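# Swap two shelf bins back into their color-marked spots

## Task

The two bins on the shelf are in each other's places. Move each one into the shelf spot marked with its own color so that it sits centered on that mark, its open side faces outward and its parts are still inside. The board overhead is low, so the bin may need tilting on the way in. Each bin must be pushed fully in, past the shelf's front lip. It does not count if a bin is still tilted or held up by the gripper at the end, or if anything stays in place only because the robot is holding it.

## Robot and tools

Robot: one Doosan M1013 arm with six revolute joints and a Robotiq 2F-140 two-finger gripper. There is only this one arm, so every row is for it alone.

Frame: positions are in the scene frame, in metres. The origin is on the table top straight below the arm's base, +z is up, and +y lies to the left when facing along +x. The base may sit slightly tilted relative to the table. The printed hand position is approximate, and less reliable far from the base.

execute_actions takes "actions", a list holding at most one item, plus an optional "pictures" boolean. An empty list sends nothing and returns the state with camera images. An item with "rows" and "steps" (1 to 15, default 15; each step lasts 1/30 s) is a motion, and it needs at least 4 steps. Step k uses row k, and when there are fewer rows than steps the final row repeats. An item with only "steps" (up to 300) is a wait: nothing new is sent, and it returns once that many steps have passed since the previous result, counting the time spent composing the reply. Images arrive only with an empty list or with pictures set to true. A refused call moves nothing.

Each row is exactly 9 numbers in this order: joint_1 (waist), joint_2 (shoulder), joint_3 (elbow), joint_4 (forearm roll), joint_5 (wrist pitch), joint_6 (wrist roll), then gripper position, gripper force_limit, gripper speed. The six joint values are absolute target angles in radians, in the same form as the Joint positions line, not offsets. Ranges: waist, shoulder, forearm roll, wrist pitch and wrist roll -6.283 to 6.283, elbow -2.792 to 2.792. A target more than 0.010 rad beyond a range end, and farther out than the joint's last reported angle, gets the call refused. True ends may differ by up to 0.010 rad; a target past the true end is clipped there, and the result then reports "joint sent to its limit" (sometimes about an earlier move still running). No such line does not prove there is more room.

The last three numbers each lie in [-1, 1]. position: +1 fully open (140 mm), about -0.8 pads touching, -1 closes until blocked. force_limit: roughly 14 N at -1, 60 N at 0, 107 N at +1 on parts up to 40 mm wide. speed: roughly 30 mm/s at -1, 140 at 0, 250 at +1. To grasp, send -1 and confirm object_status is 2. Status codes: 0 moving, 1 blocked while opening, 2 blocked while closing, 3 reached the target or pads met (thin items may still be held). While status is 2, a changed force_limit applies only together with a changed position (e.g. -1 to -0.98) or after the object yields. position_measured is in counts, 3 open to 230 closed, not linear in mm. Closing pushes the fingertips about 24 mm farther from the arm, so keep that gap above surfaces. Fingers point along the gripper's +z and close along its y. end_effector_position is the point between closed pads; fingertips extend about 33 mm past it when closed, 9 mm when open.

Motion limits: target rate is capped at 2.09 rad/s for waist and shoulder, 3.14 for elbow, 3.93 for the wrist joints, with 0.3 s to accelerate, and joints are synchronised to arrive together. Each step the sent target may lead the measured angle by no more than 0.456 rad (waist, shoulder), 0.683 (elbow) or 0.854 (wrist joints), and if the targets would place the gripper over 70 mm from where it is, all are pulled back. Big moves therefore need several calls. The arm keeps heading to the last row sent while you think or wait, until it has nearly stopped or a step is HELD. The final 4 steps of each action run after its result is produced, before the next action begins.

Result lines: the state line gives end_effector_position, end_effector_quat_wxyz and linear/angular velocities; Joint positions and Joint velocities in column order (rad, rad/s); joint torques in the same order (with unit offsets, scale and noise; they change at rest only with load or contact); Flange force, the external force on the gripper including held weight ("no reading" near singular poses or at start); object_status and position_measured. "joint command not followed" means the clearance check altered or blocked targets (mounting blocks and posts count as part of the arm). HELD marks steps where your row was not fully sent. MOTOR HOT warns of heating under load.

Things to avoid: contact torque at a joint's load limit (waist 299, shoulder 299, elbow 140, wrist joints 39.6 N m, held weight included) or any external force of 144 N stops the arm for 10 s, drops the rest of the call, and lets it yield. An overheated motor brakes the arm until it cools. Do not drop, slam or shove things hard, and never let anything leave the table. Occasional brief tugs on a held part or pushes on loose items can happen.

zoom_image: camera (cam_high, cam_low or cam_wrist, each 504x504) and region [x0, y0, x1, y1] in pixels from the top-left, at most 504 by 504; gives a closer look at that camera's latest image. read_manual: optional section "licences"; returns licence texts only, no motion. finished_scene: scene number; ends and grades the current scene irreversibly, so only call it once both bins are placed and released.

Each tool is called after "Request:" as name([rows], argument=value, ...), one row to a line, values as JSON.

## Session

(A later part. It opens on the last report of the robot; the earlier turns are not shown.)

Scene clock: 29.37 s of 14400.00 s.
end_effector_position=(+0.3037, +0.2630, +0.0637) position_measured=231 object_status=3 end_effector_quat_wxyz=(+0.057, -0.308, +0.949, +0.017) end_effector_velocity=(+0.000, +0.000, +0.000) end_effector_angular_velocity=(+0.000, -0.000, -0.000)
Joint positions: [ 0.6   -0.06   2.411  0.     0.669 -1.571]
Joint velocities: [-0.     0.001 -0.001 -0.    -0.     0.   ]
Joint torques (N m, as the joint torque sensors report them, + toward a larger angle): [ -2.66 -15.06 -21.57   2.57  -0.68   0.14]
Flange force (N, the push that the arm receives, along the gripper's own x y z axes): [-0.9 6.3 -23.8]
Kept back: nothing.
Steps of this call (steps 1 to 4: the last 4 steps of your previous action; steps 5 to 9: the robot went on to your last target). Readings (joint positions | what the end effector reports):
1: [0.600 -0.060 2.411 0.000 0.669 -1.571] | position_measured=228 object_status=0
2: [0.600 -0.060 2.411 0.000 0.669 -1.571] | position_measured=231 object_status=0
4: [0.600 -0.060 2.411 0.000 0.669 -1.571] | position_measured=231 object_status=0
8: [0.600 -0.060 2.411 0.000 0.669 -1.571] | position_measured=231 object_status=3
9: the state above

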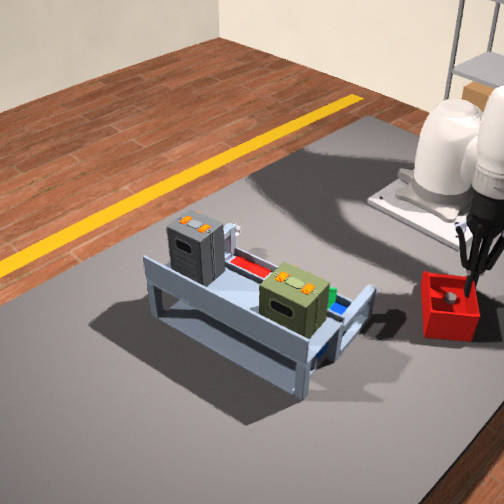

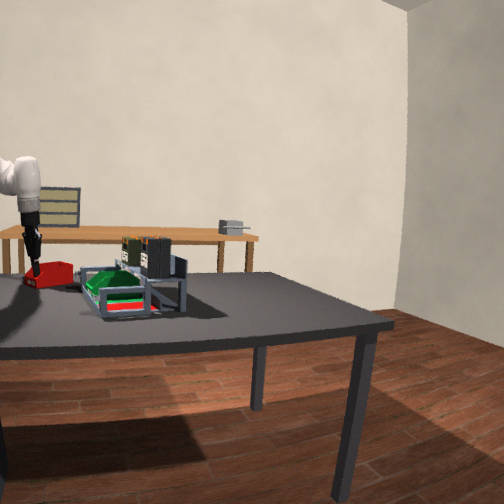

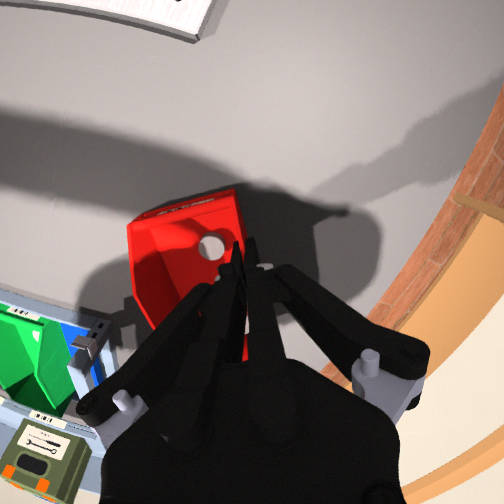

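Request:
execute_actions([
  {"rows":[[0.6,-0.2,2.29,0,0.94,-1.571,-1,0.6,0]]},
])

Request:
execute_actions([
  {"rows":[[-0.3025,-0.2,2.29,0,0.94,-2.0405,-1,0.6,0]]},
])

Request:
execute_actions([
  {"steps":36},
])

Request:
execute_actions([
  {"rows":[[-0.3025,0.0859,2.0193,0,1.0364,-2.0405,-1,0.6,0]]},
])

Request:
execute_actions([
  {"steps":12},
])

Request:
execute_actions([
  {"rows":[[-0.3025,0.143,2.072,0,0.9266,-2.0405,-1,0.6,0]]},
], pictures=true)

Scene clock: 30.03 s of 14400.00 s.
end_effector_position=(+0.3027, +0.2627, +0.1681) position_measured=231 object_status=3 end_effector_quat_wxyz=(+0.053, -0.308, +0.950, +0.015) end_effector_velocity=(-0.006, -0.004, -0.001) end_effector_angular_velocity=(-0.011, +0.016, +0.000)
Joint positions: [ 0.6   -0.2    2.29   0.     0.94  -1.571]
Joint velocities: [ 0.    -0.001  0.001  0.     0.019 -0.   ]
Joint torques (N m, as the joint torque sensors report them, + toward a larger angle): [ -1.82 -12.1  -32.98   2.7    0.18  -0.12]
Flange force (N, the push that the arm receives, along the gripper's own x y z axes): [-8.8 2.4 9.6]
Steps of this call (steps 1 to 9: the robot went on to your last target; steps 10 to 20: the first 11 steps of this action). Readings (joint positions | what the end effector reports):
10: [0.600 -0.060 2.411 0.000 0.669 -1.571] | position_measured=231 object_status=3
11: [0.600 -0.063 2.409 0.000 0.677 -1.571] | position_measured=231 object_status=3
13: [0.600 -0.093 2.382 0.000 0.735 -1.571] | position_measured=231 object_status=3
17: [0.600 -0.183 2.305 0.000 0.906 -1.571] | position_measured=231 object_status=3
20: the state above

Scene clock: 30.53 s of 14400.00 s.
end_effector_position=(+0.3638, +0.1681, +0.1686) position_measured=231 object_status=3 end_effector_quat_wxyz=(+0.056, -0.288, +0.956, +0.001) end_effector_velocity=(+0.180, -0.392, +0.001) end_effector_angular_velocity=(-0.066, -0.026, -0.443)
Joint positions: [ 0.318 -0.2    2.29   0.     0.94  -1.811]
Joint velocities: [-1.076  0.     0.    -0.    -0.    -0.637]
Joint torques (N m, as the joint torque sensors report them, + toward a larger angle): [ -0.99 -19.01 -34.83   2.99  -0.13   0.05]
Flange force (N, the push that the arm receives, along the gripper's own x y z axes): [-6.3 1.2 3.2]
Steps of this call (steps 1 to 4: the last 4 steps of your previous action; steps 5 to 15: the first 11 steps of this action). Readings (joint positions | what the end effector reports):
5: [0.600 -0.200 2.290 0.000 0.940 -1.571] | position_measured=231 object_status=3
6: [0.595 -0.200 2.290 0.000 0.940 -1.575] | position_measured=231 object_status=3
8: [0.564 -0.200 2.290 0.000 0.940 -1.608] | position_measured=231 object_status=3
12: [0.427 -0.200 2.290 0.000 0.940 -1.736] | position_measured=231 object_status=3
15: the state above

Scene clock: 31.73 s of 14400.00 s.
end_effector_position=(+0.3934, -0.0748, +0.1695) position_measured=231 object_status=3 end_effector_quat_wxyz=(+0.052, -0.097, +0.994, -0.022) end_effector_velocity=(-0.000, +0.000, +0.000) end_effector_angular_velocity=(-0.000, +0.000, +0.000)
Joint positions: [-0.303 -0.2    2.29   0.     0.94  -2.04 ]
Joint velocities: [ 0. -0. -0. -0.  0.  0.]
Joint torques (N m, as the joint torque sensors report them, + toward a larger angle): [ -3.62 -14.75 -37.65   3.51  -0.18   0.09]
Flange force (N, the push that the arm receives, along the gripper's own x y z axes): [-1.0 9.6 0.2]
Kept back: nothing.
Steps of this call (steps 1 to 4: the last 4 steps of your previous action; steps 5 to 36: the robot went on to your last target). Readings (joint positions | what the end effector reports):
1: [0.282 -0.200 2.290 0.000 0.940 -1.831] | position_measured=231 object_status=3
2: [0.245 -0.200 2.290 0.000 0.940 -1.850] | position_measured=231 object_status=3
4: [0.173 -0.200 2.290 0.000 0.940 -1.883] | position_measured=231 object_status=3
8: [0.027 -0.200 2.290 0.000 0.940 -1.933] | position_measured=231 object_status=3
36: the state above

Scene clock: 32.10 s of 14400.00 s.
end_effector_position=(+0.5076, -0.1070, +0.1726) position_measured=231 object_status=3 end_effector_quat_wxyz=(+0.007, -0.097, +0.995, -0.004) end_effector_velocity=(+0.301, -0.085, -0.043) end_effector_angular_velocity=(+0.072, +0.257, -0.001)
Joint positions: [-0.302  0.051  2.052 -0.     1.024 -2.041]
Joint velocities: [-0.     0.668 -0.624 -0.     0.223  0.   ]
Joint torques (N m, as the joint torque sensors report them, + toward a larger angle): [  4.35 -65.66 -26.79   2.2    1.6   -0.01]
Flange force (N, the push that the arm receives, along the gripper's own x y z axes): [-2.7 3.0 0.7]
Steps of this call (steps 1 to 11: the first 11 steps of this action). Readings (joint positions | what the end effector reports):
1: [-0.303 -0.200 2.290 0.000 0.940 -2.040] | position_measured=231 object_status=3
2: [-0.302 -0.196 2.286 -0.000 0.942 -2.040] | position_measured=231 object_status=3
4: [-0.302 -0.165 2.256 -0.000 0.952 -2.041] | position_measured=231 object_status=3
8: [-0.302 -0.037 2.136 -0.000 0.995 -2.041] | position_measured=231 object_status=3
11: the state above

Scene clock: 32.50 s of 14400.00 s.
end_effector_position=(+0.5234, -0.1115, +0.1704) position_measured=231 object_status=3 end_effector_quat_wxyz=(+0.000, -0.097, +0.995, -0.002) end_effector_velocity=(+0.000, +0.000, +0.001) end_effector_angular_velocity=(-0.000, -0.001, -0.001)
Joint positions: [-0.302  0.086  2.019 -0.     1.036 -2.041]
Joint velocities: [ 0.    -0.001 -0.     0.    -0.     0.001]
Joint torques (N m, as the joint torque sensors report them, + toward a larger angle): [ -0.2  -43.17 -36.3    3.46   0.49   0.18]
Flange force (N, the push that the arm receives, along the gripper's own x y z axes): [3.0 1.0 0.0]
Kept back: nothing.
Steps of this call (steps 1 to 4: the last 4 steps of your previous action; steps 5 to 12: the robot went on to your last target). Readings (joint positions | what the end effector reports):
1: [-0.302 0.070 2.035 -0.000 1.031 -2.041] | position_measured=231 object_status=3
2: [-0.302 0.082 2.024 -0.000 1.035 -2.041] | position_measured=231 object_status=3
4: [-0.302 0.086 2.020 -0.000 1.036 -2.041] | position_measured=231 object_status=3
8: [-0.302 0.086 2.019 -0.000 1.036 -2.041] | position_measured=231 object_status=3
12: the state above

Scene clock: 32.87 s of 14400.00 s.
end_effector_position=(+0.5244, -0.1120, +0.1152) position_measured=231 object_status=3 end_effector_quat_wxyz=(+0.000, -0.097, +0.995, -0.002) end_effector_velocity=(+0.001, -0.000, +0.001) end_effector_angular_velocity=(-0.002, -0.005, +0.000)
Joint positions: [-0.303  0.143  2.072  0.     0.927 -2.041]
Joint velocities: [ 0.    -0.003 -0.    -0.    -0.002 -0.   ]
Joint torques (N m, as the joint torque sensors report them, + toward a larger angle): [ -1.04 -49.66 -33.02   2.82   0.32   0.06]
Flange force (N, the push that the arm receives, along the gripper's own x y z axes): [-2.6 0.9 0.2]
Steps of this call (steps 1 to 11: the first 11 steps of this action). Readings (joint positions | what the end effector reports):
1: [-0.302 0.086 2.019 -0.000 1.036 -2.041] | position_measured=231 object_status=3
2: [-0.302 0.089 2.022 0.000 1.029 -2.041] | position_measured=231 object_status=3
4: [-0.302 0.118 2.049 0.000 0.974 -2.041] | position_measured=231 object_status=3
8: [-0.303 0.143 2.072 0.000 0.927 -2.041] | position_measured=231 object_status=3
11: the state above

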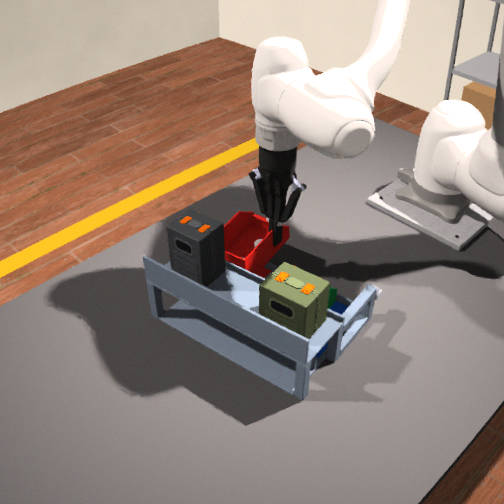

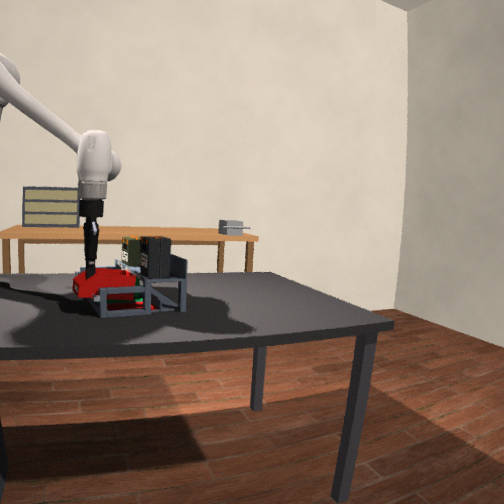

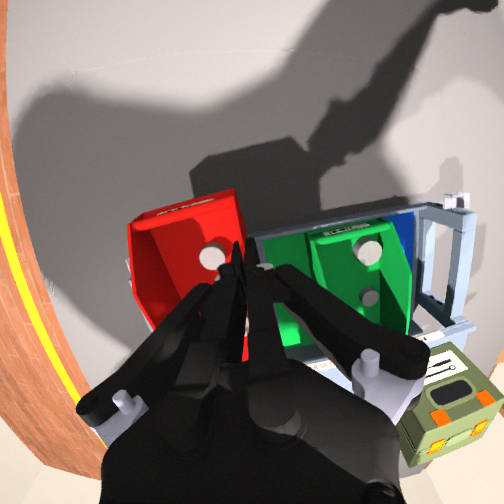

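Request:
execute_actions([
  {"rows":[[-0.3025,0.1505,2.079,0,0.9121,-2.0405,-1,0.6,0],[-0.3025,0.1505,2.079,0,0.9121,-2.0405,-1,0.6,0],[-0.3025,0.1505,2.079,0,0.9121,-2.0405,-1,0.6,0],[-0.3025,0.158,2.0858,0,0.8978,-2.0405,-1,0.6,0],[-0.3025,0.158,2.0858,0,0.8978,-2.0405,-1,0.6,0],[-0.3025,0.158,2.0858,0,0.8978,-2.0405,-1,0.6,0],[-0.3025,0.1654,2.0926,0,0.8836,-2.0405,-1,0.6,0]]},
])

Request:
execute_actions([
  {"rows":[[-0.2945,0.18,2.0769,0,0.8848,-2.0325,-1,0.6,0],[-0.2945,0.18,2.0769,0,0.8848,-2.0325,-1,0.6,0],[-0.2945,0.18,2.0769,0,0.8848,-2.0325,-1,0.6,0],[-0.2945,0.18,2.0769,0,0.8848,-2.0325,-1,0.6,0],[-0.2866,0.1945,2.0612,0,0.886,-2.0246,-1,0.6,0]],"steps":13},
], pictures=true)

Request:
zoom_image(camera="cam_low", region=[50, 220, 210, 330])

Scene clock: 33.53 s of 14400.00 s.
end_effector_position=(+0.5234, -0.1117, +0.0943) position_measured=231 object_status=3 end_effector_quat_wxyz=(+0.000, -0.097, +0.995, -0.002) end_effector_velocity=(+0.001, -0.000, -0.000) end_effector_angular_velocity=(-0.001, -0.002, -0.001)
Joint positions: [-0.303  0.165  2.093  0.     0.884 -2.041]
Joint velocities: [ 0.     0.001  0.    -0.    -0.002  0.001]
Joint torques (N m, as the joint torque sensors report them, + toward a larger angle): [ -4.36 -46.27 -31.47   2.81   0.21  -0.09]
Flange force (N, the push that the arm receives, along the gripper's own x y z axes): [0.5 9.2 -3.7]
Steps of this call (steps 1 to 4: the last 4 steps of your previous action; steps 5 to 9: the robot went on to your last target; steps 10 to 20: the first 11 steps of this action). Readings (joint positions | what the end effector reports):
10: [-0.303 0.143 2.072 0.000 0.926 -2.041] | position_measured=231 object_status=3
11: [-0.303 0.145 2.074 0.000 0.920 -2.041] | position_measured=231 object_status=3
13: [-0.303 0.150 2.079 0.000 0.912 -2.041] | position_measured=231 object_status=3
17: [-0.303 0.161 2.088 0.000 0.892 -2.041] | position_measured=231 object_status=3
20: the state above

Scene clock: 33.97 s of 14400.00 s.
end_effector_position=(+0.5429, -0.1082, +0.0920) position_measured=231 object_status=3 end_effector_quat_wxyz=(+0.000, -0.097, +0.995, -0.002) end_effector_velocity=(-0.000, +0.002, -0.001) end_effector_angular_velocity=(+0.002, +0.005, +0.000)
Joint positions: [-0.287  0.194  2.061 -0.     0.886 -2.025]
Joint velocities: [ 0.004  0.003 -0.002  0.     0.004  0.004]
Joint torques (N m, as the joint torque sensors report them, + toward a larger angle): [ -4.23 -55.19 -30.43   2.5    0.64  -0.14]
Flange force (N, the push that the arm receives, along the gripper's own x y z axes): [-1.3 6.5 -1.9]
Steps of this call (steps 1 to 4: the last 4 steps of your previous action; steps 5 to 13: the first 9 steps of this action). Readings (joint positions | what the end effector reports):
5: [-0.302 0.166 2.093 0.000 0.884 -2.041] | position_measured=231 object_status=3
6: [-0.300 0.169 2.089 -0.000 0.884 -2.039] | position_measured=231 object_status=3
8: [-0.295 0.179 2.078 -0.000 0.884 -2.033] | position_measured=231 object_status=3
12: [-0.287 0.194 2.062 -0.000 0.886 -2.025] | position_measured=231 object_status=3
13: the state above

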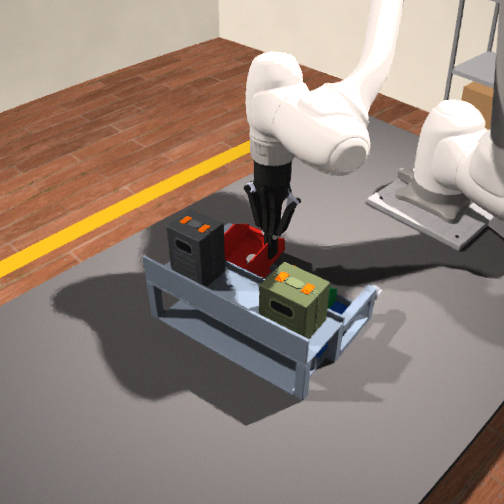

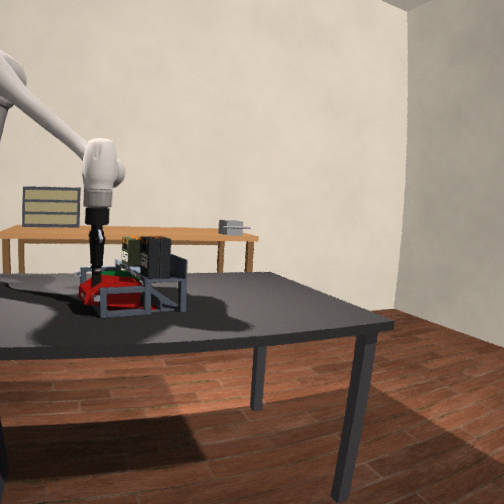

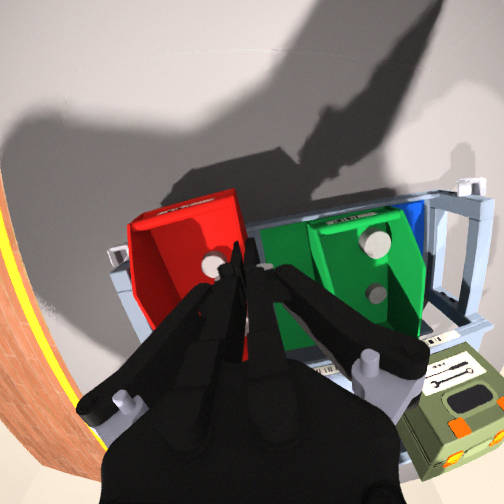

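Region (50, 220, 210, 330) of cam_low's 504x504 image, scaled by 3.150, with more detail than that image has; it fills the top 346 rows of this view, and the rest is white.

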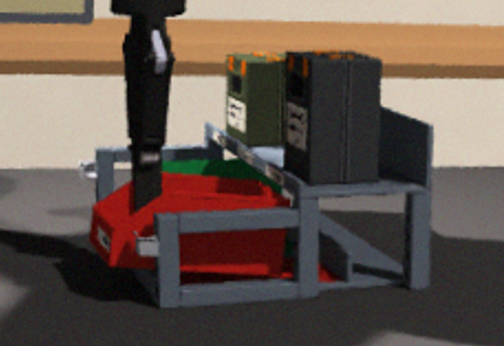

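Request:
execute_actions([
  {"rows":[[-0.2786,0.209,2.0455,0,0.8871,-2.0166,-1,0.6,0],[-0.2786,0.209,2.0455,0,0.8871,-2.0166,-1,0.6,0],[-0.2786,0.209,2.0455,0,0.8871,-2.0166,-1,0.6,0],[-0.2786,0.209,2.0455,0,0.8871,-2.0166,-1,0.6,0],[-0.2707,0.2236,2.0297,0,0.8883,-2.0087,-1,0.6,0]],"steps":13},
])

Request:
execute_actions([
  {"rows":[[-0.2649,0.2361,2.0151,0,0.8904,-2.0029,-1,0.6,0],[-0.2649,0.2361,2.0151,0,0.8904,-2.0029,-1,0.6,0],[-0.2649,0.2361,2.0151,0,0.8904,-2.0029,-1,0.6,0],[-0.2649,0.2361,2.0151,0,0.8904,-2.0029,-1,0.6,0],[-0.2591,0.2487,2.0005,0,0.8925,-1.9971,-1,0.6,0]],"steps":13},
])

Request:
execute_actions([
  {"rows":[[-0.2534,0.2612,1.9858,0,0.8946,-1.9914,-1,0.6,0],[-0.2534,0.2612,1.9858,0,0.8946,-1.9914,-1,0.6,0],[-0.2534,0.2612,1.9858,0,0.8946,-1.9914,-1,0.6,0],[-0.2534,0.2612,1.9858,0,0.8946,-1.9914,-1,0.6,0],[-0.2476,0.2737,1.9712,0,0.8967,-1.9856,-1,0.6,0]],"steps":13},
])

Request:
execute_actions([
  {"rows":[[-0.2555,0.2651,1.9923,0.0175,0.8579,-2.005,-1,0.6,0],[-0.2555,0.2651,1.9923,0.0175,0.8579,-2.005,-1,0.6,0],[-0.2555,0.2651,1.9923,0.0175,0.8579,-2.005,-1,0.6,0],[-0.2555,0.2651,1.9923,0.0175,0.8579,-2.005,-1,0.6,0],[-0.2633,0.2565,2.0133,0.0355,0.8192,-2.025,-1,0.6,0]],"steps":13},
], pictures=true)

Request:
zoom_image(camera="cam_low", region=[50, 220, 210, 330])

Scene clock: 34.77 s of 14400.00 s.
end_effector_position=(+0.5626, -0.1040, +0.0893) position_measured=231 object_status=3 end_effector_quat_wxyz=(+0.000, -0.097, +0.995, -0.002) end_effector_velocity=(+0.000, +0.002, -0.001) end_effector_angular_velocity=(+0.001, +0.005, +0.001)
Joint positions: [-0.271  0.224  2.03  -0.     0.888 -2.009]
Joint velocities: [ 0.004  0.003 -0.002 -0.     0.004  0.003]
Joint torques (N m, as the joint torque sensors report them, + toward a larger angle): [ -2.81 -57.02 -31.03   2.78  -0.11   0.23]
Flange force (N, the push that the arm receives, along the gripper's own x y z axes): [2.6 4.2 -4.5]
Steps of this call (steps 1 to 4: the last 4 steps of your previous action; steps 5 to 15: the robot went on to your last target; steps 16 to 24: the first 9 steps of this action). Readings (joint positions | what the end effector reports):
16: [-0.287 0.195 2.061 -0.000 0.886 -2.025] | position_measured=231 object_status=3
17: [-0.284 0.198 2.057 -0.000 0.887 -2.022] | position_measured=231 object_status=3
19: [-0.279 0.208 2.046 -0.000 0.887 -2.017] | position_measured=231 object_status=3
23: [-0.271 0.223 2.030 -0.000 0.888 -2.009] | position_measured=231 object_status=3
24: the state above

Scene clock: 35.20 s of 14400.00 s.
end_effector_position=(+0.5798, -0.1013, +0.0875) position_measured=231 object_status=3 end_effector_quat_wxyz=(+0.000, -0.097, +0.995, -0.002) end_effector_velocity=(+0.000, +0.001, -0.001) end_effector_angular_velocity=(+0.001, +0.004, -0.000)
Joint positions: [-0.259  0.249  2.001 -0.     0.892 -1.997]
Joint velocities: [ 0.003  0.003 -0.002 -0.     0.003  0.003]
Joint torques (N m, as the joint torque sensors report them, + toward a larger angle): [  1.39 -57.71 -32.84   2.99   0.07   0.43]
Flange force (N, the push that the arm receives, along the gripper's own x y z axes): [8.3 -1.4 -3.0]
Steps of this call (steps 1 to 4: the last 4 steps of your previous action; steps 5 to 13: the first 9 steps of this action). Readings (joint positions | what the end effector reports):
5: [-0.271 0.224 2.030 -0.000 0.888 -2.009] | position_measured=231 object_status=3
6: [-0.269 0.227 2.025 -0.000 0.889 -2.007] | position_measured=231 object_status=3
8: [-0.265 0.236 2.015 -0.000 0.890 -2.003] | position_measured=231 object_status=3
12: [-0.259 0.248 2.001 -0.000 0.892 -1.997] | position_measured=231 object_status=3
13: the state above

Scene clock: 35.63 s of 14400.00 s.
end_effector_position=(+0.5971, -0.0982, +0.0853) position_measured=231 object_status=3 end_effector_quat_wxyz=(+0.000, -0.097, +0.995, -0.002) end_effector_velocity=(+0.001, +0.001, +0.000) end_effector_angular_velocity=(+0.000, +0.002, +0.001)
Joint positions: [-0.248  0.274  1.971 -0.     0.897 -1.986]
Joint velocities: [ 0.002  0.002 -0.003 -0.     0.002  0.002]
Joint torques (N m, as the joint torque sensors report them, + toward a larger angle): [ -3.6  -61.4  -30.56   3.01   0.47  -0.14]
Flange force (N, the push that the arm receives, along the gripper's own x y z axes): [-1.0 4.8 -3.3]
Steps of this call (steps 1 to 4: the last 4 steps of your previous action; steps 5 to 13: the first 9 steps of this action). Readings (joint positions | what the end effector reports):
5: [-0.259 0.249 2.000 -0.000 0.893 -1.997] | position_measured=231 object_status=3
6: [-0.257 0.252 1.996 -0.000 0.893 -1.995] | position_measured=231 object_status=3
8: [-0.254 0.261 1.986 -0.000 0.894 -1.992] | position_measured=231 object_status=3
12: [-0.248 0.273 1.972 -0.000 0.896 -1.986] | position_measured=231 object_status=3
13: the state above

Scene clock: 36.07 s of 14400.00 s.
end_effector_position=(+0.5960, -0.0988, +0.0780) position_measured=231 object_status=3 end_effector_quat_wxyz=(+0.029, -0.097, +0.995, +0.002) end_effector_velocity=(+0.007, -0.002, +0.003) end_effector_angular_velocity=(+0.004, -0.033, -0.005)
Joint positions: [-0.263  0.257  2.013  0.035  0.82  -2.025]
Joint velocities: [-0.006 -0.007  0.005  0.016 -0.029 -0.012]
Joint torques (N m, as the joint torque sensors report them, + toward a larger angle): [  2.66 -55.91 -36.39   3.73  -0.34  -0.38]
Flange force (N, the push that the arm receives, along the gripper's own x y z axes): [-1.2 -1.8 0.2]
Steps of this call (steps 1 to 4: the last 4 steps of your previous action; steps 5 to 13: the first 9 steps of this action). Readings (joint positions | what the end effector reports):
5: [-0.248 0.274 1.971 0.000 0.897 -1.986] | position_measured=231 object_status=3
6: [-0.249 0.273 1.974 0.003 0.890 -1.988] | position_measured=231 object_status=3
8: [-0.255 0.266 1.991 0.016 0.861 -2.003] | position_measured=231 object_status=3
12: [-0.263 0.257 2.012 0.034 0.822 -2.023] | position_measured=231 object_status=3
13: the state above

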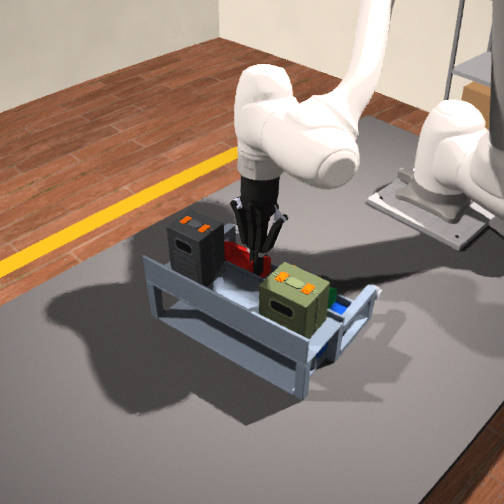

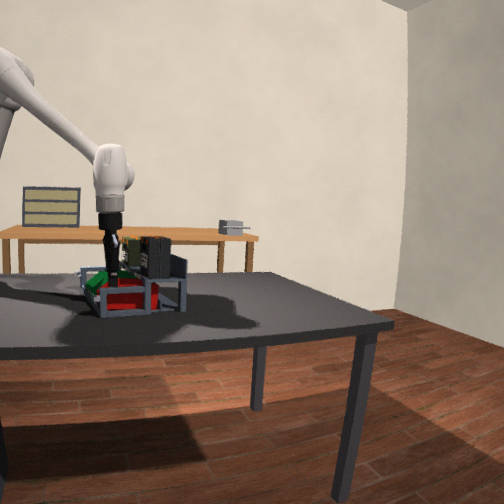

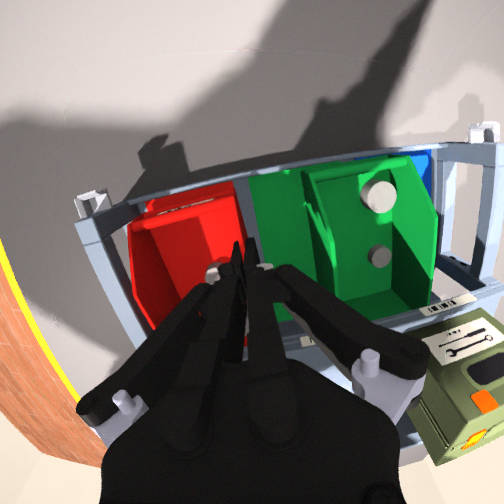

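Region (50, 220, 210, 330) of cam_low's 504x504 image, scaled by 3.150, with more detail than that image has; it fills the top 346 rows of this view, and the rest is white.

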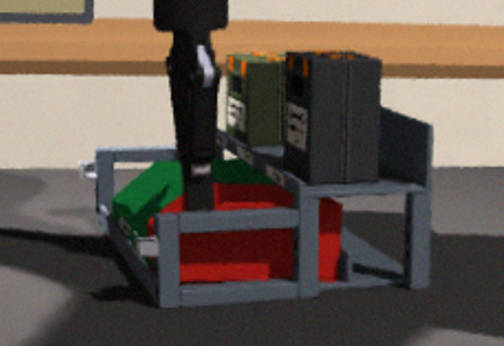

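Request:
execute_actions([
  {"rows":[[-0.2712,0.2479,2.0344,0.055,0.7804,-2.046,-1,0.6,0]],"steps":15},
])

Request:
execute_actions([
  {"rows":[[-0.279,0.2393,2.0554,0.0765,0.7416,-2.0676,-1,0.6,0]],"steps":15},
], pictures=true)

Scene clock: 36.80 s of 14400.00 s.
end_effector_position=(+0.5955, -0.0993, +0.0748) position_measured=231 object_status=3 end_effector_quat_wxyz=(+0.044, -0.097, +0.994, +0.003) end_effector_velocity=(+0.000, +0.000, -0.000) end_effector_angular_velocity=(+0.000, -0.000, +0.000)
Joint positions: [-0.271  0.248  2.034  0.055  0.78  -2.046]
Joint velocities: [ 0.  0. -0.  0. -0. -0.]
Joint torques (N m, as the joint torque sensors report them, + toward a larger angle): [  0.   -55.69 -32.24   2.94  -0.08   0.21]
Flange force (N, the push that the arm receives, along the gripper's own x y z axes): [2.6 0.2 -1.5]
Steps of this call (steps 1 to 4: the last 4 steps of your previous action; steps 5 to 11: the robot went on to your last target; steps 12 to 22: the first 11 steps of this action). Readings (joint positions | what the end effector reports):
12: [-0.263 0.256 2.013 0.036 0.819 -2.025] | position_measured=231 object_status=3
13: [-0.265 0.255 2.017 0.039 0.812 -2.029] | position_measured=231 object_status=3
15: [-0.271 0.249 2.033 0.053 0.784 -2.044] | position_measured=231 object_status=3
19: [-0.271 0.248 2.034 0.055 0.780 -2.046] | position_measured=231 object_status=3
22: the state above

Scene clock: 37.30 s of 14400.00 s.
end_effector_position=(+0.5950, -0.0995, +0.0718) position_measured=231 object_status=3 end_effector_quat_wxyz=(+0.059, -0.095, +0.994, +0.004) end_effector_velocity=(-0.000, +0.000, -0.000) end_effector_angular_velocity=(+0.000, +0.001, +0.000)
Joint positions: [-0.279  0.239  2.055  0.076  0.742 -2.068]
Joint velocities: [ 0.     0.     0.     0.     0.001 -0.   ]
Joint torques (N m, as the joint torque sensors report them, + toward a larger angle): [ -2.78 -53.42 -31.77   2.72  -0.05  -0.2 ]
Flange force (N, the push that the arm receives, along the gripper's own x y z axes): [1.1 5.7 -2.9]
Steps of this call (steps 1 to 4: the last 4 steps of your previous action; steps 5 to 15: the first 11 steps of this action). Readings (joint positions | what the end effector reports):
5: [-0.271 0.248 2.035 0.055 0.780 -2.046] | position_measured=231 object_status=3
6: [-0.273 0.246 2.038 0.059 0.773 -2.050] | position_measured=231 object_status=3
8: [-0.278 0.240 2.054 0.075 0.745 -2.066] | position_measured=231 object_status=3
12: [-0.279 0.239 2.055 0.076 0.742 -2.068] | position_measured=231 object_status=3
15: the state above

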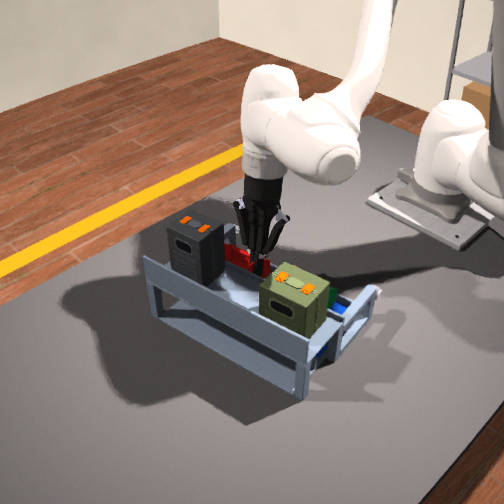

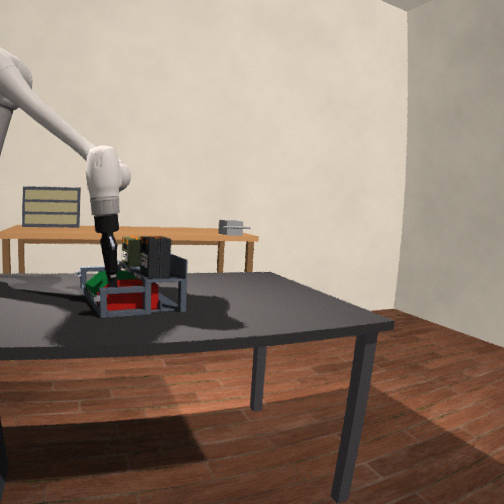

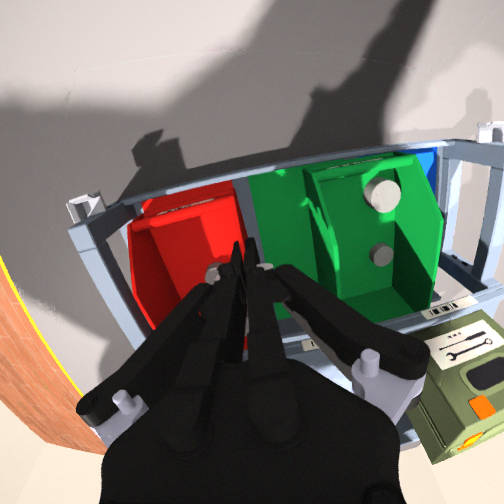

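Request:
execute_actions([
  {"rows":[[-0.279,0.2393,2.0554,0.0765,0.7416,-2.0676,-0.16,0.6,0]],"steps":15},
])

Request:
execute_actions([
  {"rows":[[-0.279,0.14,1.985,0.068,0.91,-2.06,-0.16,0.6,0]],"steps":15},
])

Request:
execute_actions([
  {"rows":[[0.0287,0.15,1.97,0,1.02,-1.7093,-0.16,0.6,0]],"steps":15},
])

Request:
execute_actions([
  {"steps":10},
], pictures=true)

Scene clock: 37.90 s of 14400.00 s.
end_effector_position=(+0.5950, -0.0995, +0.0718) position_measured=159 object_status=0 end_effector_quat_wxyz=(+0.059, -0.095, +0.994, +0.004) end_effector_velocity=(-0.001, +0.000, -0.001) end_effector_angular_velocity=(+0.000, +0.002, -0.000)
Joint positions: [-0.279  0.239  2.055  0.077  0.742 -2.068]
Joint velocities: [-0.     0.001  0.001  0.     0.    -0.   ]
Joint torques (N m, as the joint torque sensors report them, + toward a larger angle): [ -2.43 -54.05 -29.44   2.8   -0.05   0.17]
Flange force (N, the push that the arm receives, along the gripper's own x y z axes): [-3.2 2.5 -3.0]
Steps of this call (steps 1 to 4: the last 4 steps of your previous action; steps 5 to 7: the robot went on to your last target; steps 8 to 18: the first 11 steps of this action). Readings (joint positions | what the end effector reports):
8: [-0.279 0.239 2.055 0.076 0.742 -2.068] | position_measured=231 object_status=0
9: [-0.279 0.239 2.055 0.077 0.742 -2.068] | position_measured=231 object_status=0
11: [-0.279 0.239 2.055 0.077 0.742 -2.068] | position_measured=212 object_status=0
15: [-0.279 0.239 2.055 0.077 0.742 -2.068] | position_measured=182 object_status=0
18: the state above

Scene clock: 38.40 s of 14400.00 s.
end_effector_position=(+0.5915, -0.0977, +0.1596) position_measured=149 object_status=3 end_effector_quat_wxyz=(+0.060, -0.099, +0.993, +0.005) end_effector_velocity=(-0.001, +0.000, -0.001) end_effector_angular_velocity=(+0.002, +0.003, -0.000)
Joint positions: [-0.279  0.14   1.985  0.068  0.91  -2.06 ]
Joint velocities: [0.    0.001 0.    0.001 0.003 0.   ]
Joint torques (N m, as the joint torque sensors report them, + toward a larger angle): [ -1.38 -45.75 -32.15   3.08  -0.1    0.16]
Flange force (N, the push that the arm receives, along the gripper's own x y z axes): [-3.1 -0.8 -1.8]
Steps of this call (steps 1 to 4: the last 4 steps of your previous action; steps 5 to 15: the first 11 steps of this action). Readings (joint positions | what the end effector reports):
5: [-0.279 0.239 2.055 0.077 0.742 -2.068] | position_measured=149 object_status=0
6: [-0.279 0.235 2.053 0.076 0.749 -2.068] | position_measured=149 object_status=0
8: [-0.279 0.205 2.031 0.074 0.801 -2.066] | position_measured=149 object_status=3
12: [-0.279 0.141 1.986 0.068 0.907 -2.060] | position_measured=149 object_status=3
15: the state above

Scene clock: 38.90 s of 14400.00 s.
end_effector_position=(+0.5761, +0.0332, +0.1580) position_measured=149 object_status=3 end_effector_quat_wxyz=(+0.013, -0.098, +0.995, +0.003) end_effector_velocity=(-0.103, +0.438, -0.000) end_effector_angular_velocity=(-0.129, +0.299, -0.013)
Joint positions: [-0.037  0.148  1.973  0.015  0.996 -1.785]
Joint velocities: [ 0.848  0.027 -0.042 -0.185  0.3    0.96 ]
Joint torques (N m, as the joint torque sensors report them, + toward a larger angle): [ -6.72 -50.04 -32.92   2.85   0.66   0.26]
Flange force (N, the push that the arm receives, along the gripper's own x y z axes): [-2.2 6.1 -2.0]
Steps of this call (steps 1 to 4: the last 4 steps of your previous action; steps 5 to 15: the first 11 steps of this action). Readings (joint positions | what the end effector reports):
5: [-0.279 0.140 1.985 0.068 0.910 -2.060] | position_measured=149 object_status=3
6: [-0.275 0.140 1.985 0.067 0.912 -2.055] | position_measured=149 object_status=3
8: [-0.244 0.141 1.983 0.060 0.923 -2.019] | position_measured=149 object_status=3
12: [-0.126 0.145 1.978 0.034 0.965 -1.886] | position_measured=149 object_status=3
15: the state above

Scene clock: 39.23 s of 14400.00 s.
end_effector_position=(+0.5670, +0.0669, +0.1580) position_measured=149 object_status=3 end_effector_quat_wxyz=(+0.001, -0.097, +0.995, -0.002) end_effector_velocity=(+0.000, +0.000, +0.000) end_effector_angular_velocity=(+0.000, -0.000, +0.000)
Joint positions: [ 0.029  0.15   1.97   0.     1.02  -1.709]
Joint velocities: [ 0.    -0.    -0.001  0.     0.001 -0.   ]
Joint torques (N m, as the joint torque sensors report them, + toward a larger angle): [ -2.57 -50.64 -33.35   3.08   0.87  -0.19]
Flange force (N, the push that the arm receives, along the gripper's own x y z axes): [-3.8 4.2 -1.0]
Kept back: nothing.
Steps of this call (steps 1 to 4: the last 4 steps of your previous action; steps 5 to 10: the robot went on to your last target). Readings (joint positions | what the end effector reports):
1: [-0.011 0.149 1.972 0.009 1.006 -1.755] | position_measured=149 object_status=3
2: [0.009 0.149 1.971 0.004 1.013 -1.732] | position_measured=149 object_status=3
4: [0.028 0.150 1.970 0.000 1.020 -1.711] | position_measured=149 object_status=3
8: [0.029 0.150 1.970 0.000 1.020 -1.709] | position_measured=149 object_status=3
10: the state above

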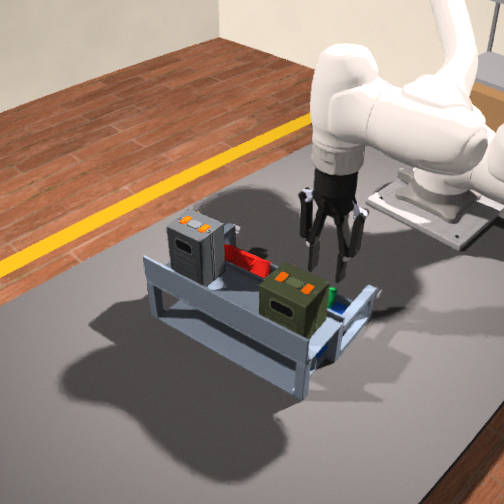

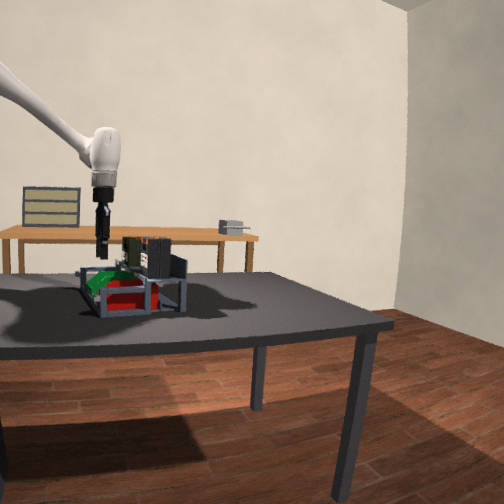

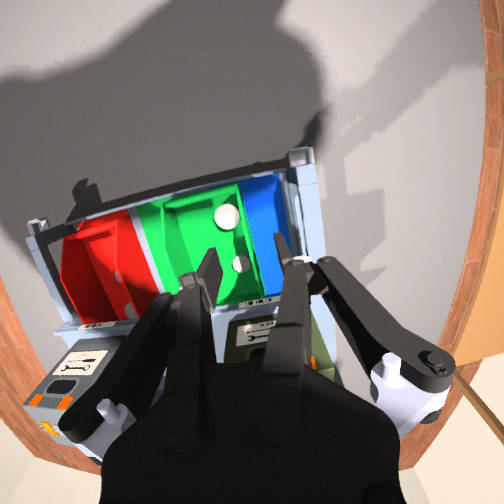

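Request:
zoom_image(camera="cam_low", region=[70,230,200,330])

Request:
zoom_image(camera="cam_wrist", region=[20,150,340,340])

Region (70, 230, 200, 330) of cam_low's 504x504 image, scaled by 3.877, with more detail than that image has; it fills the top 388 rows of this view, and the rest is white.

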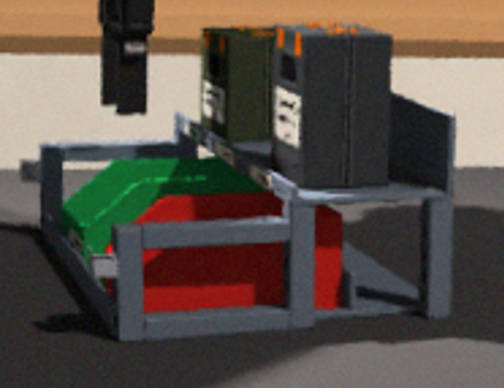

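Region (20, 150, 340, 340) of cam_wrist's 504x504 image, scaled by 1.575, with more detail than that image has; it fills the top 299 rows of this view, and the rest is white.

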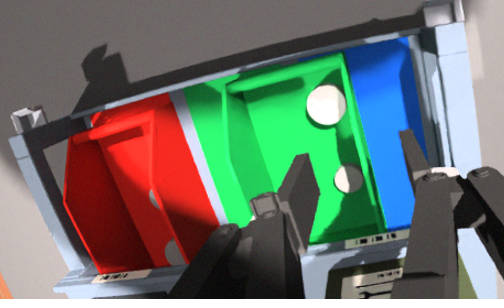

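Fine.

Request:
execute_actions([
  {"rows":[[0.0287,0.2255,2.0268,0,0.8893,-1.7093,-0.16,0.6,0]],"steps":15},
])

Request:
execute_actions([
  {"rows":[[0.0287,0.2255,2.0268,0,0.8893,-1.7093,-1,0.6,0]],"steps":15},
])

Request:
execute_actions([
  {"rows":[[0.0287,0.2255,2.0268,0,0.8893,-1.7093,-1,0.6,0],[0.0287,0.2255,2.0268,0,0.8893,-1.7093,-1,0.6,0],[0.0287,0.2255,2.0268,0,0.8893,-1.7093,-1,0.6,0],[0.0287,0.2255,2.0268,0,0.8893,-1.7093,-1,0.6,0],[0.0287,0.224,2.0257,0,0.8919,-1.7093,-1,0.6,0]],"steps":12},
], pictures=true)

Scene clock: 39.87 s of 14400.00 s.
end_effector_position=(+0.5698, +0.0666, +0.0888) position_measured=149 object_status=3 end_effector_quat_wxyz=(+0.000, -0.097, +0.995, -0.002) end_effector_velocity=(-0.001, +0.000, -0.000) end_effector_angular_velocity=(+0.001, +0.000, -0.002)
Joint positions: [ 0.029  0.226  2.027 -0.     0.889 -1.709]
Joint velocities: [-0.    -0.     0.002  0.002 -0.001  0.001]
Joint torques (N m, as the joint torque sensors report them, + toward a larger angle): [ -2.37 -53.21 -30.36   2.75   0.28   0.05]
Flange force (N, the push that the arm receives, along the gripper's own x y z axes): [-0.9 3.8 -4.9]
Steps of this call (steps 1 to 8: the robot went on to your last target; steps 9 to 19: the first 11 steps of this action). Readings (joint positions | what the end effector reports):
9: [0.029 0.150 1.970 0.000 1.020 -1.709] | position_measured=149 object_status=3
10: [0.029 0.154 1.972 -0.000 1.013 -1.709] | position_measured=149 object_status=3
12: [0.029 0.184 1.996 0.000 0.960 -1.709] | position_measured=149 object_status=3
16: [0.029 0.226 2.027 -0.000 0.890 -1.709] | position_measured=149 object_status=3
19: the state above

Scene clock: 40.37 s of 14400.00 s.
end_effector_position=(+0.5699, +0.0667, +0.0890) position_measured=221 object_status=0 end_effector_quat_wxyz=(+0.000, -0.097, +0.995, -0.002) end_effector_velocity=(-0.000, -0.000, +0.001) end_effector_angular_velocity=(+0.000, -0.001, -0.000)
Joint positions: [ 0.029  0.225  2.027 -0.     0.889 -1.709]
Joint velocities: [-0.    -0.002  0.001 -0.    -0.     0.   ]
Joint torques (N m, as the joint torque sensors report them, + toward a larger angle): [ -3.83 -52.45 -30.83   3.08   0.55  -0.29]
Flange force (N, the push that the arm receives, along the gripper's own x y z axes): [1.3 7.0 -5.3]
Steps of this call (steps 1 to 4: the last 4 steps of your previous action; steps 5 to 15: the first 11 steps of this action). Readings (joint positions | what the end effector reports):
5: [0.029 0.226 2.027 -0.000 0.889 -1.709] | position_measured=149 object_status=0
6: [0.029 0.226 2.027 -0.000 0.889 -1.709] | position_measured=153 object_status=0
8: [0.029 0.226 2.027 -0.000 0.889 -1.709] | position_measured=168 object_status=0
12: [0.029 0.226 2.027 -0.000 0.889 -1.709] | position_measured=198 object_status=0
15: the state above

Scene clock: 40.77 s of 14400.00 s.
end_effector_position=(+0.5698, +0.0667, +0.0901) position_measured=232 object_status=3 end_effector_quat_wxyz=(+0.000, -0.097, +0.995, -0.002) end_effector_velocity=(+0.001, +0.000, +0.003) end_effector_angular_velocity=(+0.000, -0.000, -0.000)
Joint positions: [ 0.029  0.224  2.026  0.     0.892 -1.709]
Joint velocities: [ 0.    -0.002 -0.004  0.     0.006 -0.   ]
Joint torques (N m, as the joint torque sensors report them, + toward a larger angle): [ -3.01 -57.47 -31.3    2.9    0.26  -0.34]
Flange force (N, the push that the arm receives, along the gripper's own x y z axes): [-6.2 4.8 4.2]
Steps of this call (steps 1 to 4: the last 4 steps of your previous action; steps 5 to 12: the first 8 steps of this action). Readings (joint positions | what the end effector reports):
5: [0.029 0.225 2.027 -0.000 0.889 -1.709] | position_measured=232 object_status=0
6: [0.029 0.225 2.027 -0.000 0.889 -1.709] | position_measured=232 object_status=0
8: [0.029 0.225 2.027 -0.000 0.889 -1.709] | position_measured=232 object_status=3
12: the state above

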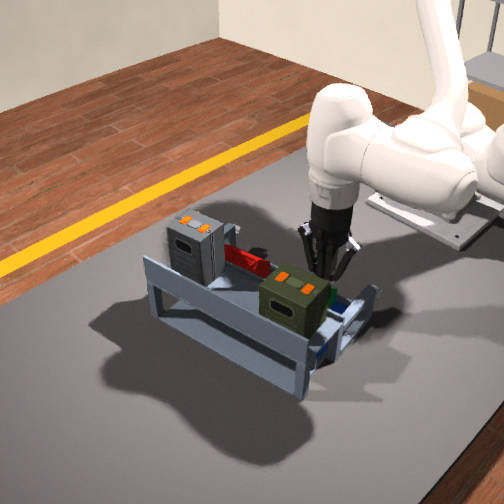

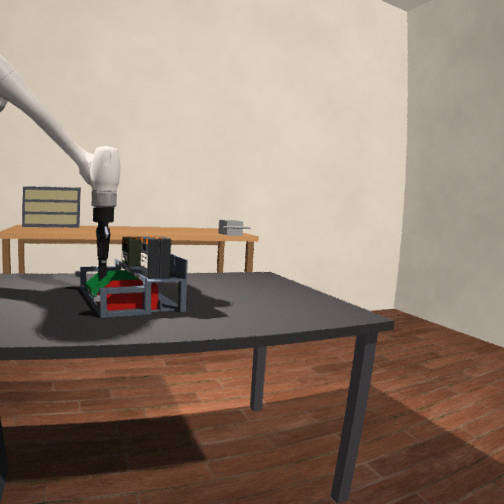

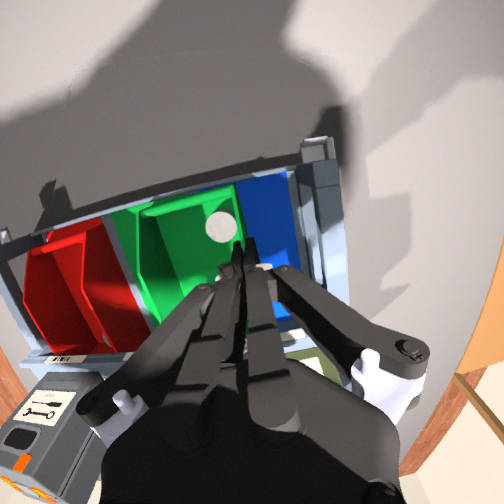

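Request:
execute_actions([
  {"rows":[[0.011,0.2253,2.024,0,0.8923,-1.727,-1,0.6,0],[0.011,0.2253,2.024,0,0.8923,-1.727,-1,0.6,0],[0.011,0.2253,2.024,0,0.8923,-1.727,-1,0.6,0],[-0.0065,0.2269,2.0219,0,0.8928,-1.7445,-1,0.6,0],[-0.0065,0.2269,2.0219,0,0.8928,-1.7445,-1,0.6,0],[-0.0065,0.2269,2.0219,0,0.8928,-1.7445,-1,0.6,0],[-0.024,0.2286,2.0196,0,0.8934,-1.762,-1,0.6,0]],"steps":15},
], pictures=true)

Scene clock: 41.27 s of 14400.00 s.
end_effector_position=(+0.5759, +0.0367, +0.0905) position_measured=232 object_status=3 end_effector_quat_wxyz=(+0.000, -0.097, +0.995, -0.002) end_effector_velocity=(-0.000, -0.004, +0.000) end_effector_angular_velocity=(-0.000, +0.001, +0.001)
Joint positions: [-0.024  0.229  2.02   0.     0.893 -1.762]
Joint velocities: [-0.006 -0.001  0.    -0.     0.001 -0.007]
Joint torques (N m, as the joint torque sensors report them, + toward a larger angle): [  5.01 -59.09 -30.76   3.     0.29   0.11]
Flange force (N, the push that the arm receives, along the gripper's own x y z axes): [-2.6 0.5 0.2]
Steps of this call (steps 1 to 4: the last 4 steps of your previous action; steps 5 to 15: the first 11 steps of this action). Readings (joint positions | what the end effector reports):
5: [0.029 0.224 2.026 0.000 0.892 -1.709] | position_measured=232 object_status=3
6: [0.025 0.224 2.025 0.000 0.892 -1.712] | position_measured=232 object_status=3
8: [0.012 0.225 2.024 0.000 0.892 -1.726] | position_measured=232 object_status=3
12: [-0.011 0.227 2.021 0.000 0.893 -1.749] | position_measured=232 object_status=3
15: the state above

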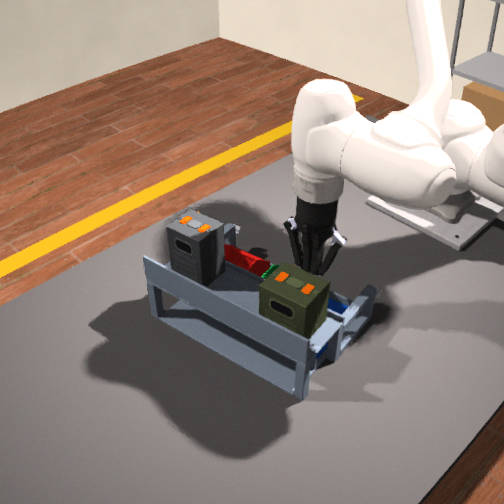

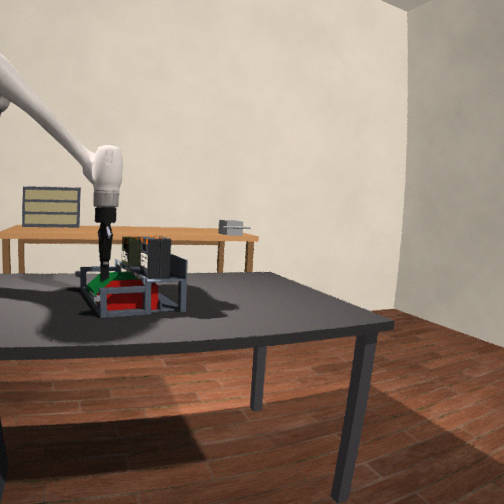

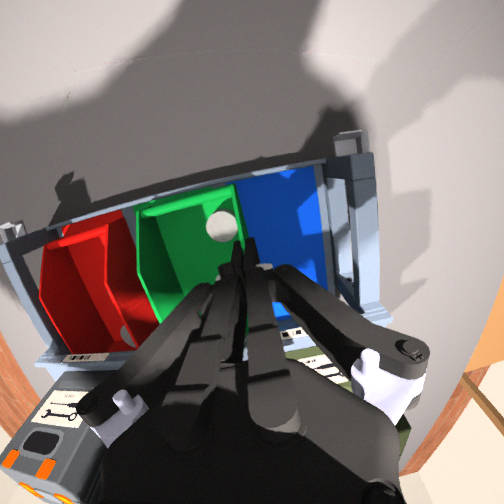

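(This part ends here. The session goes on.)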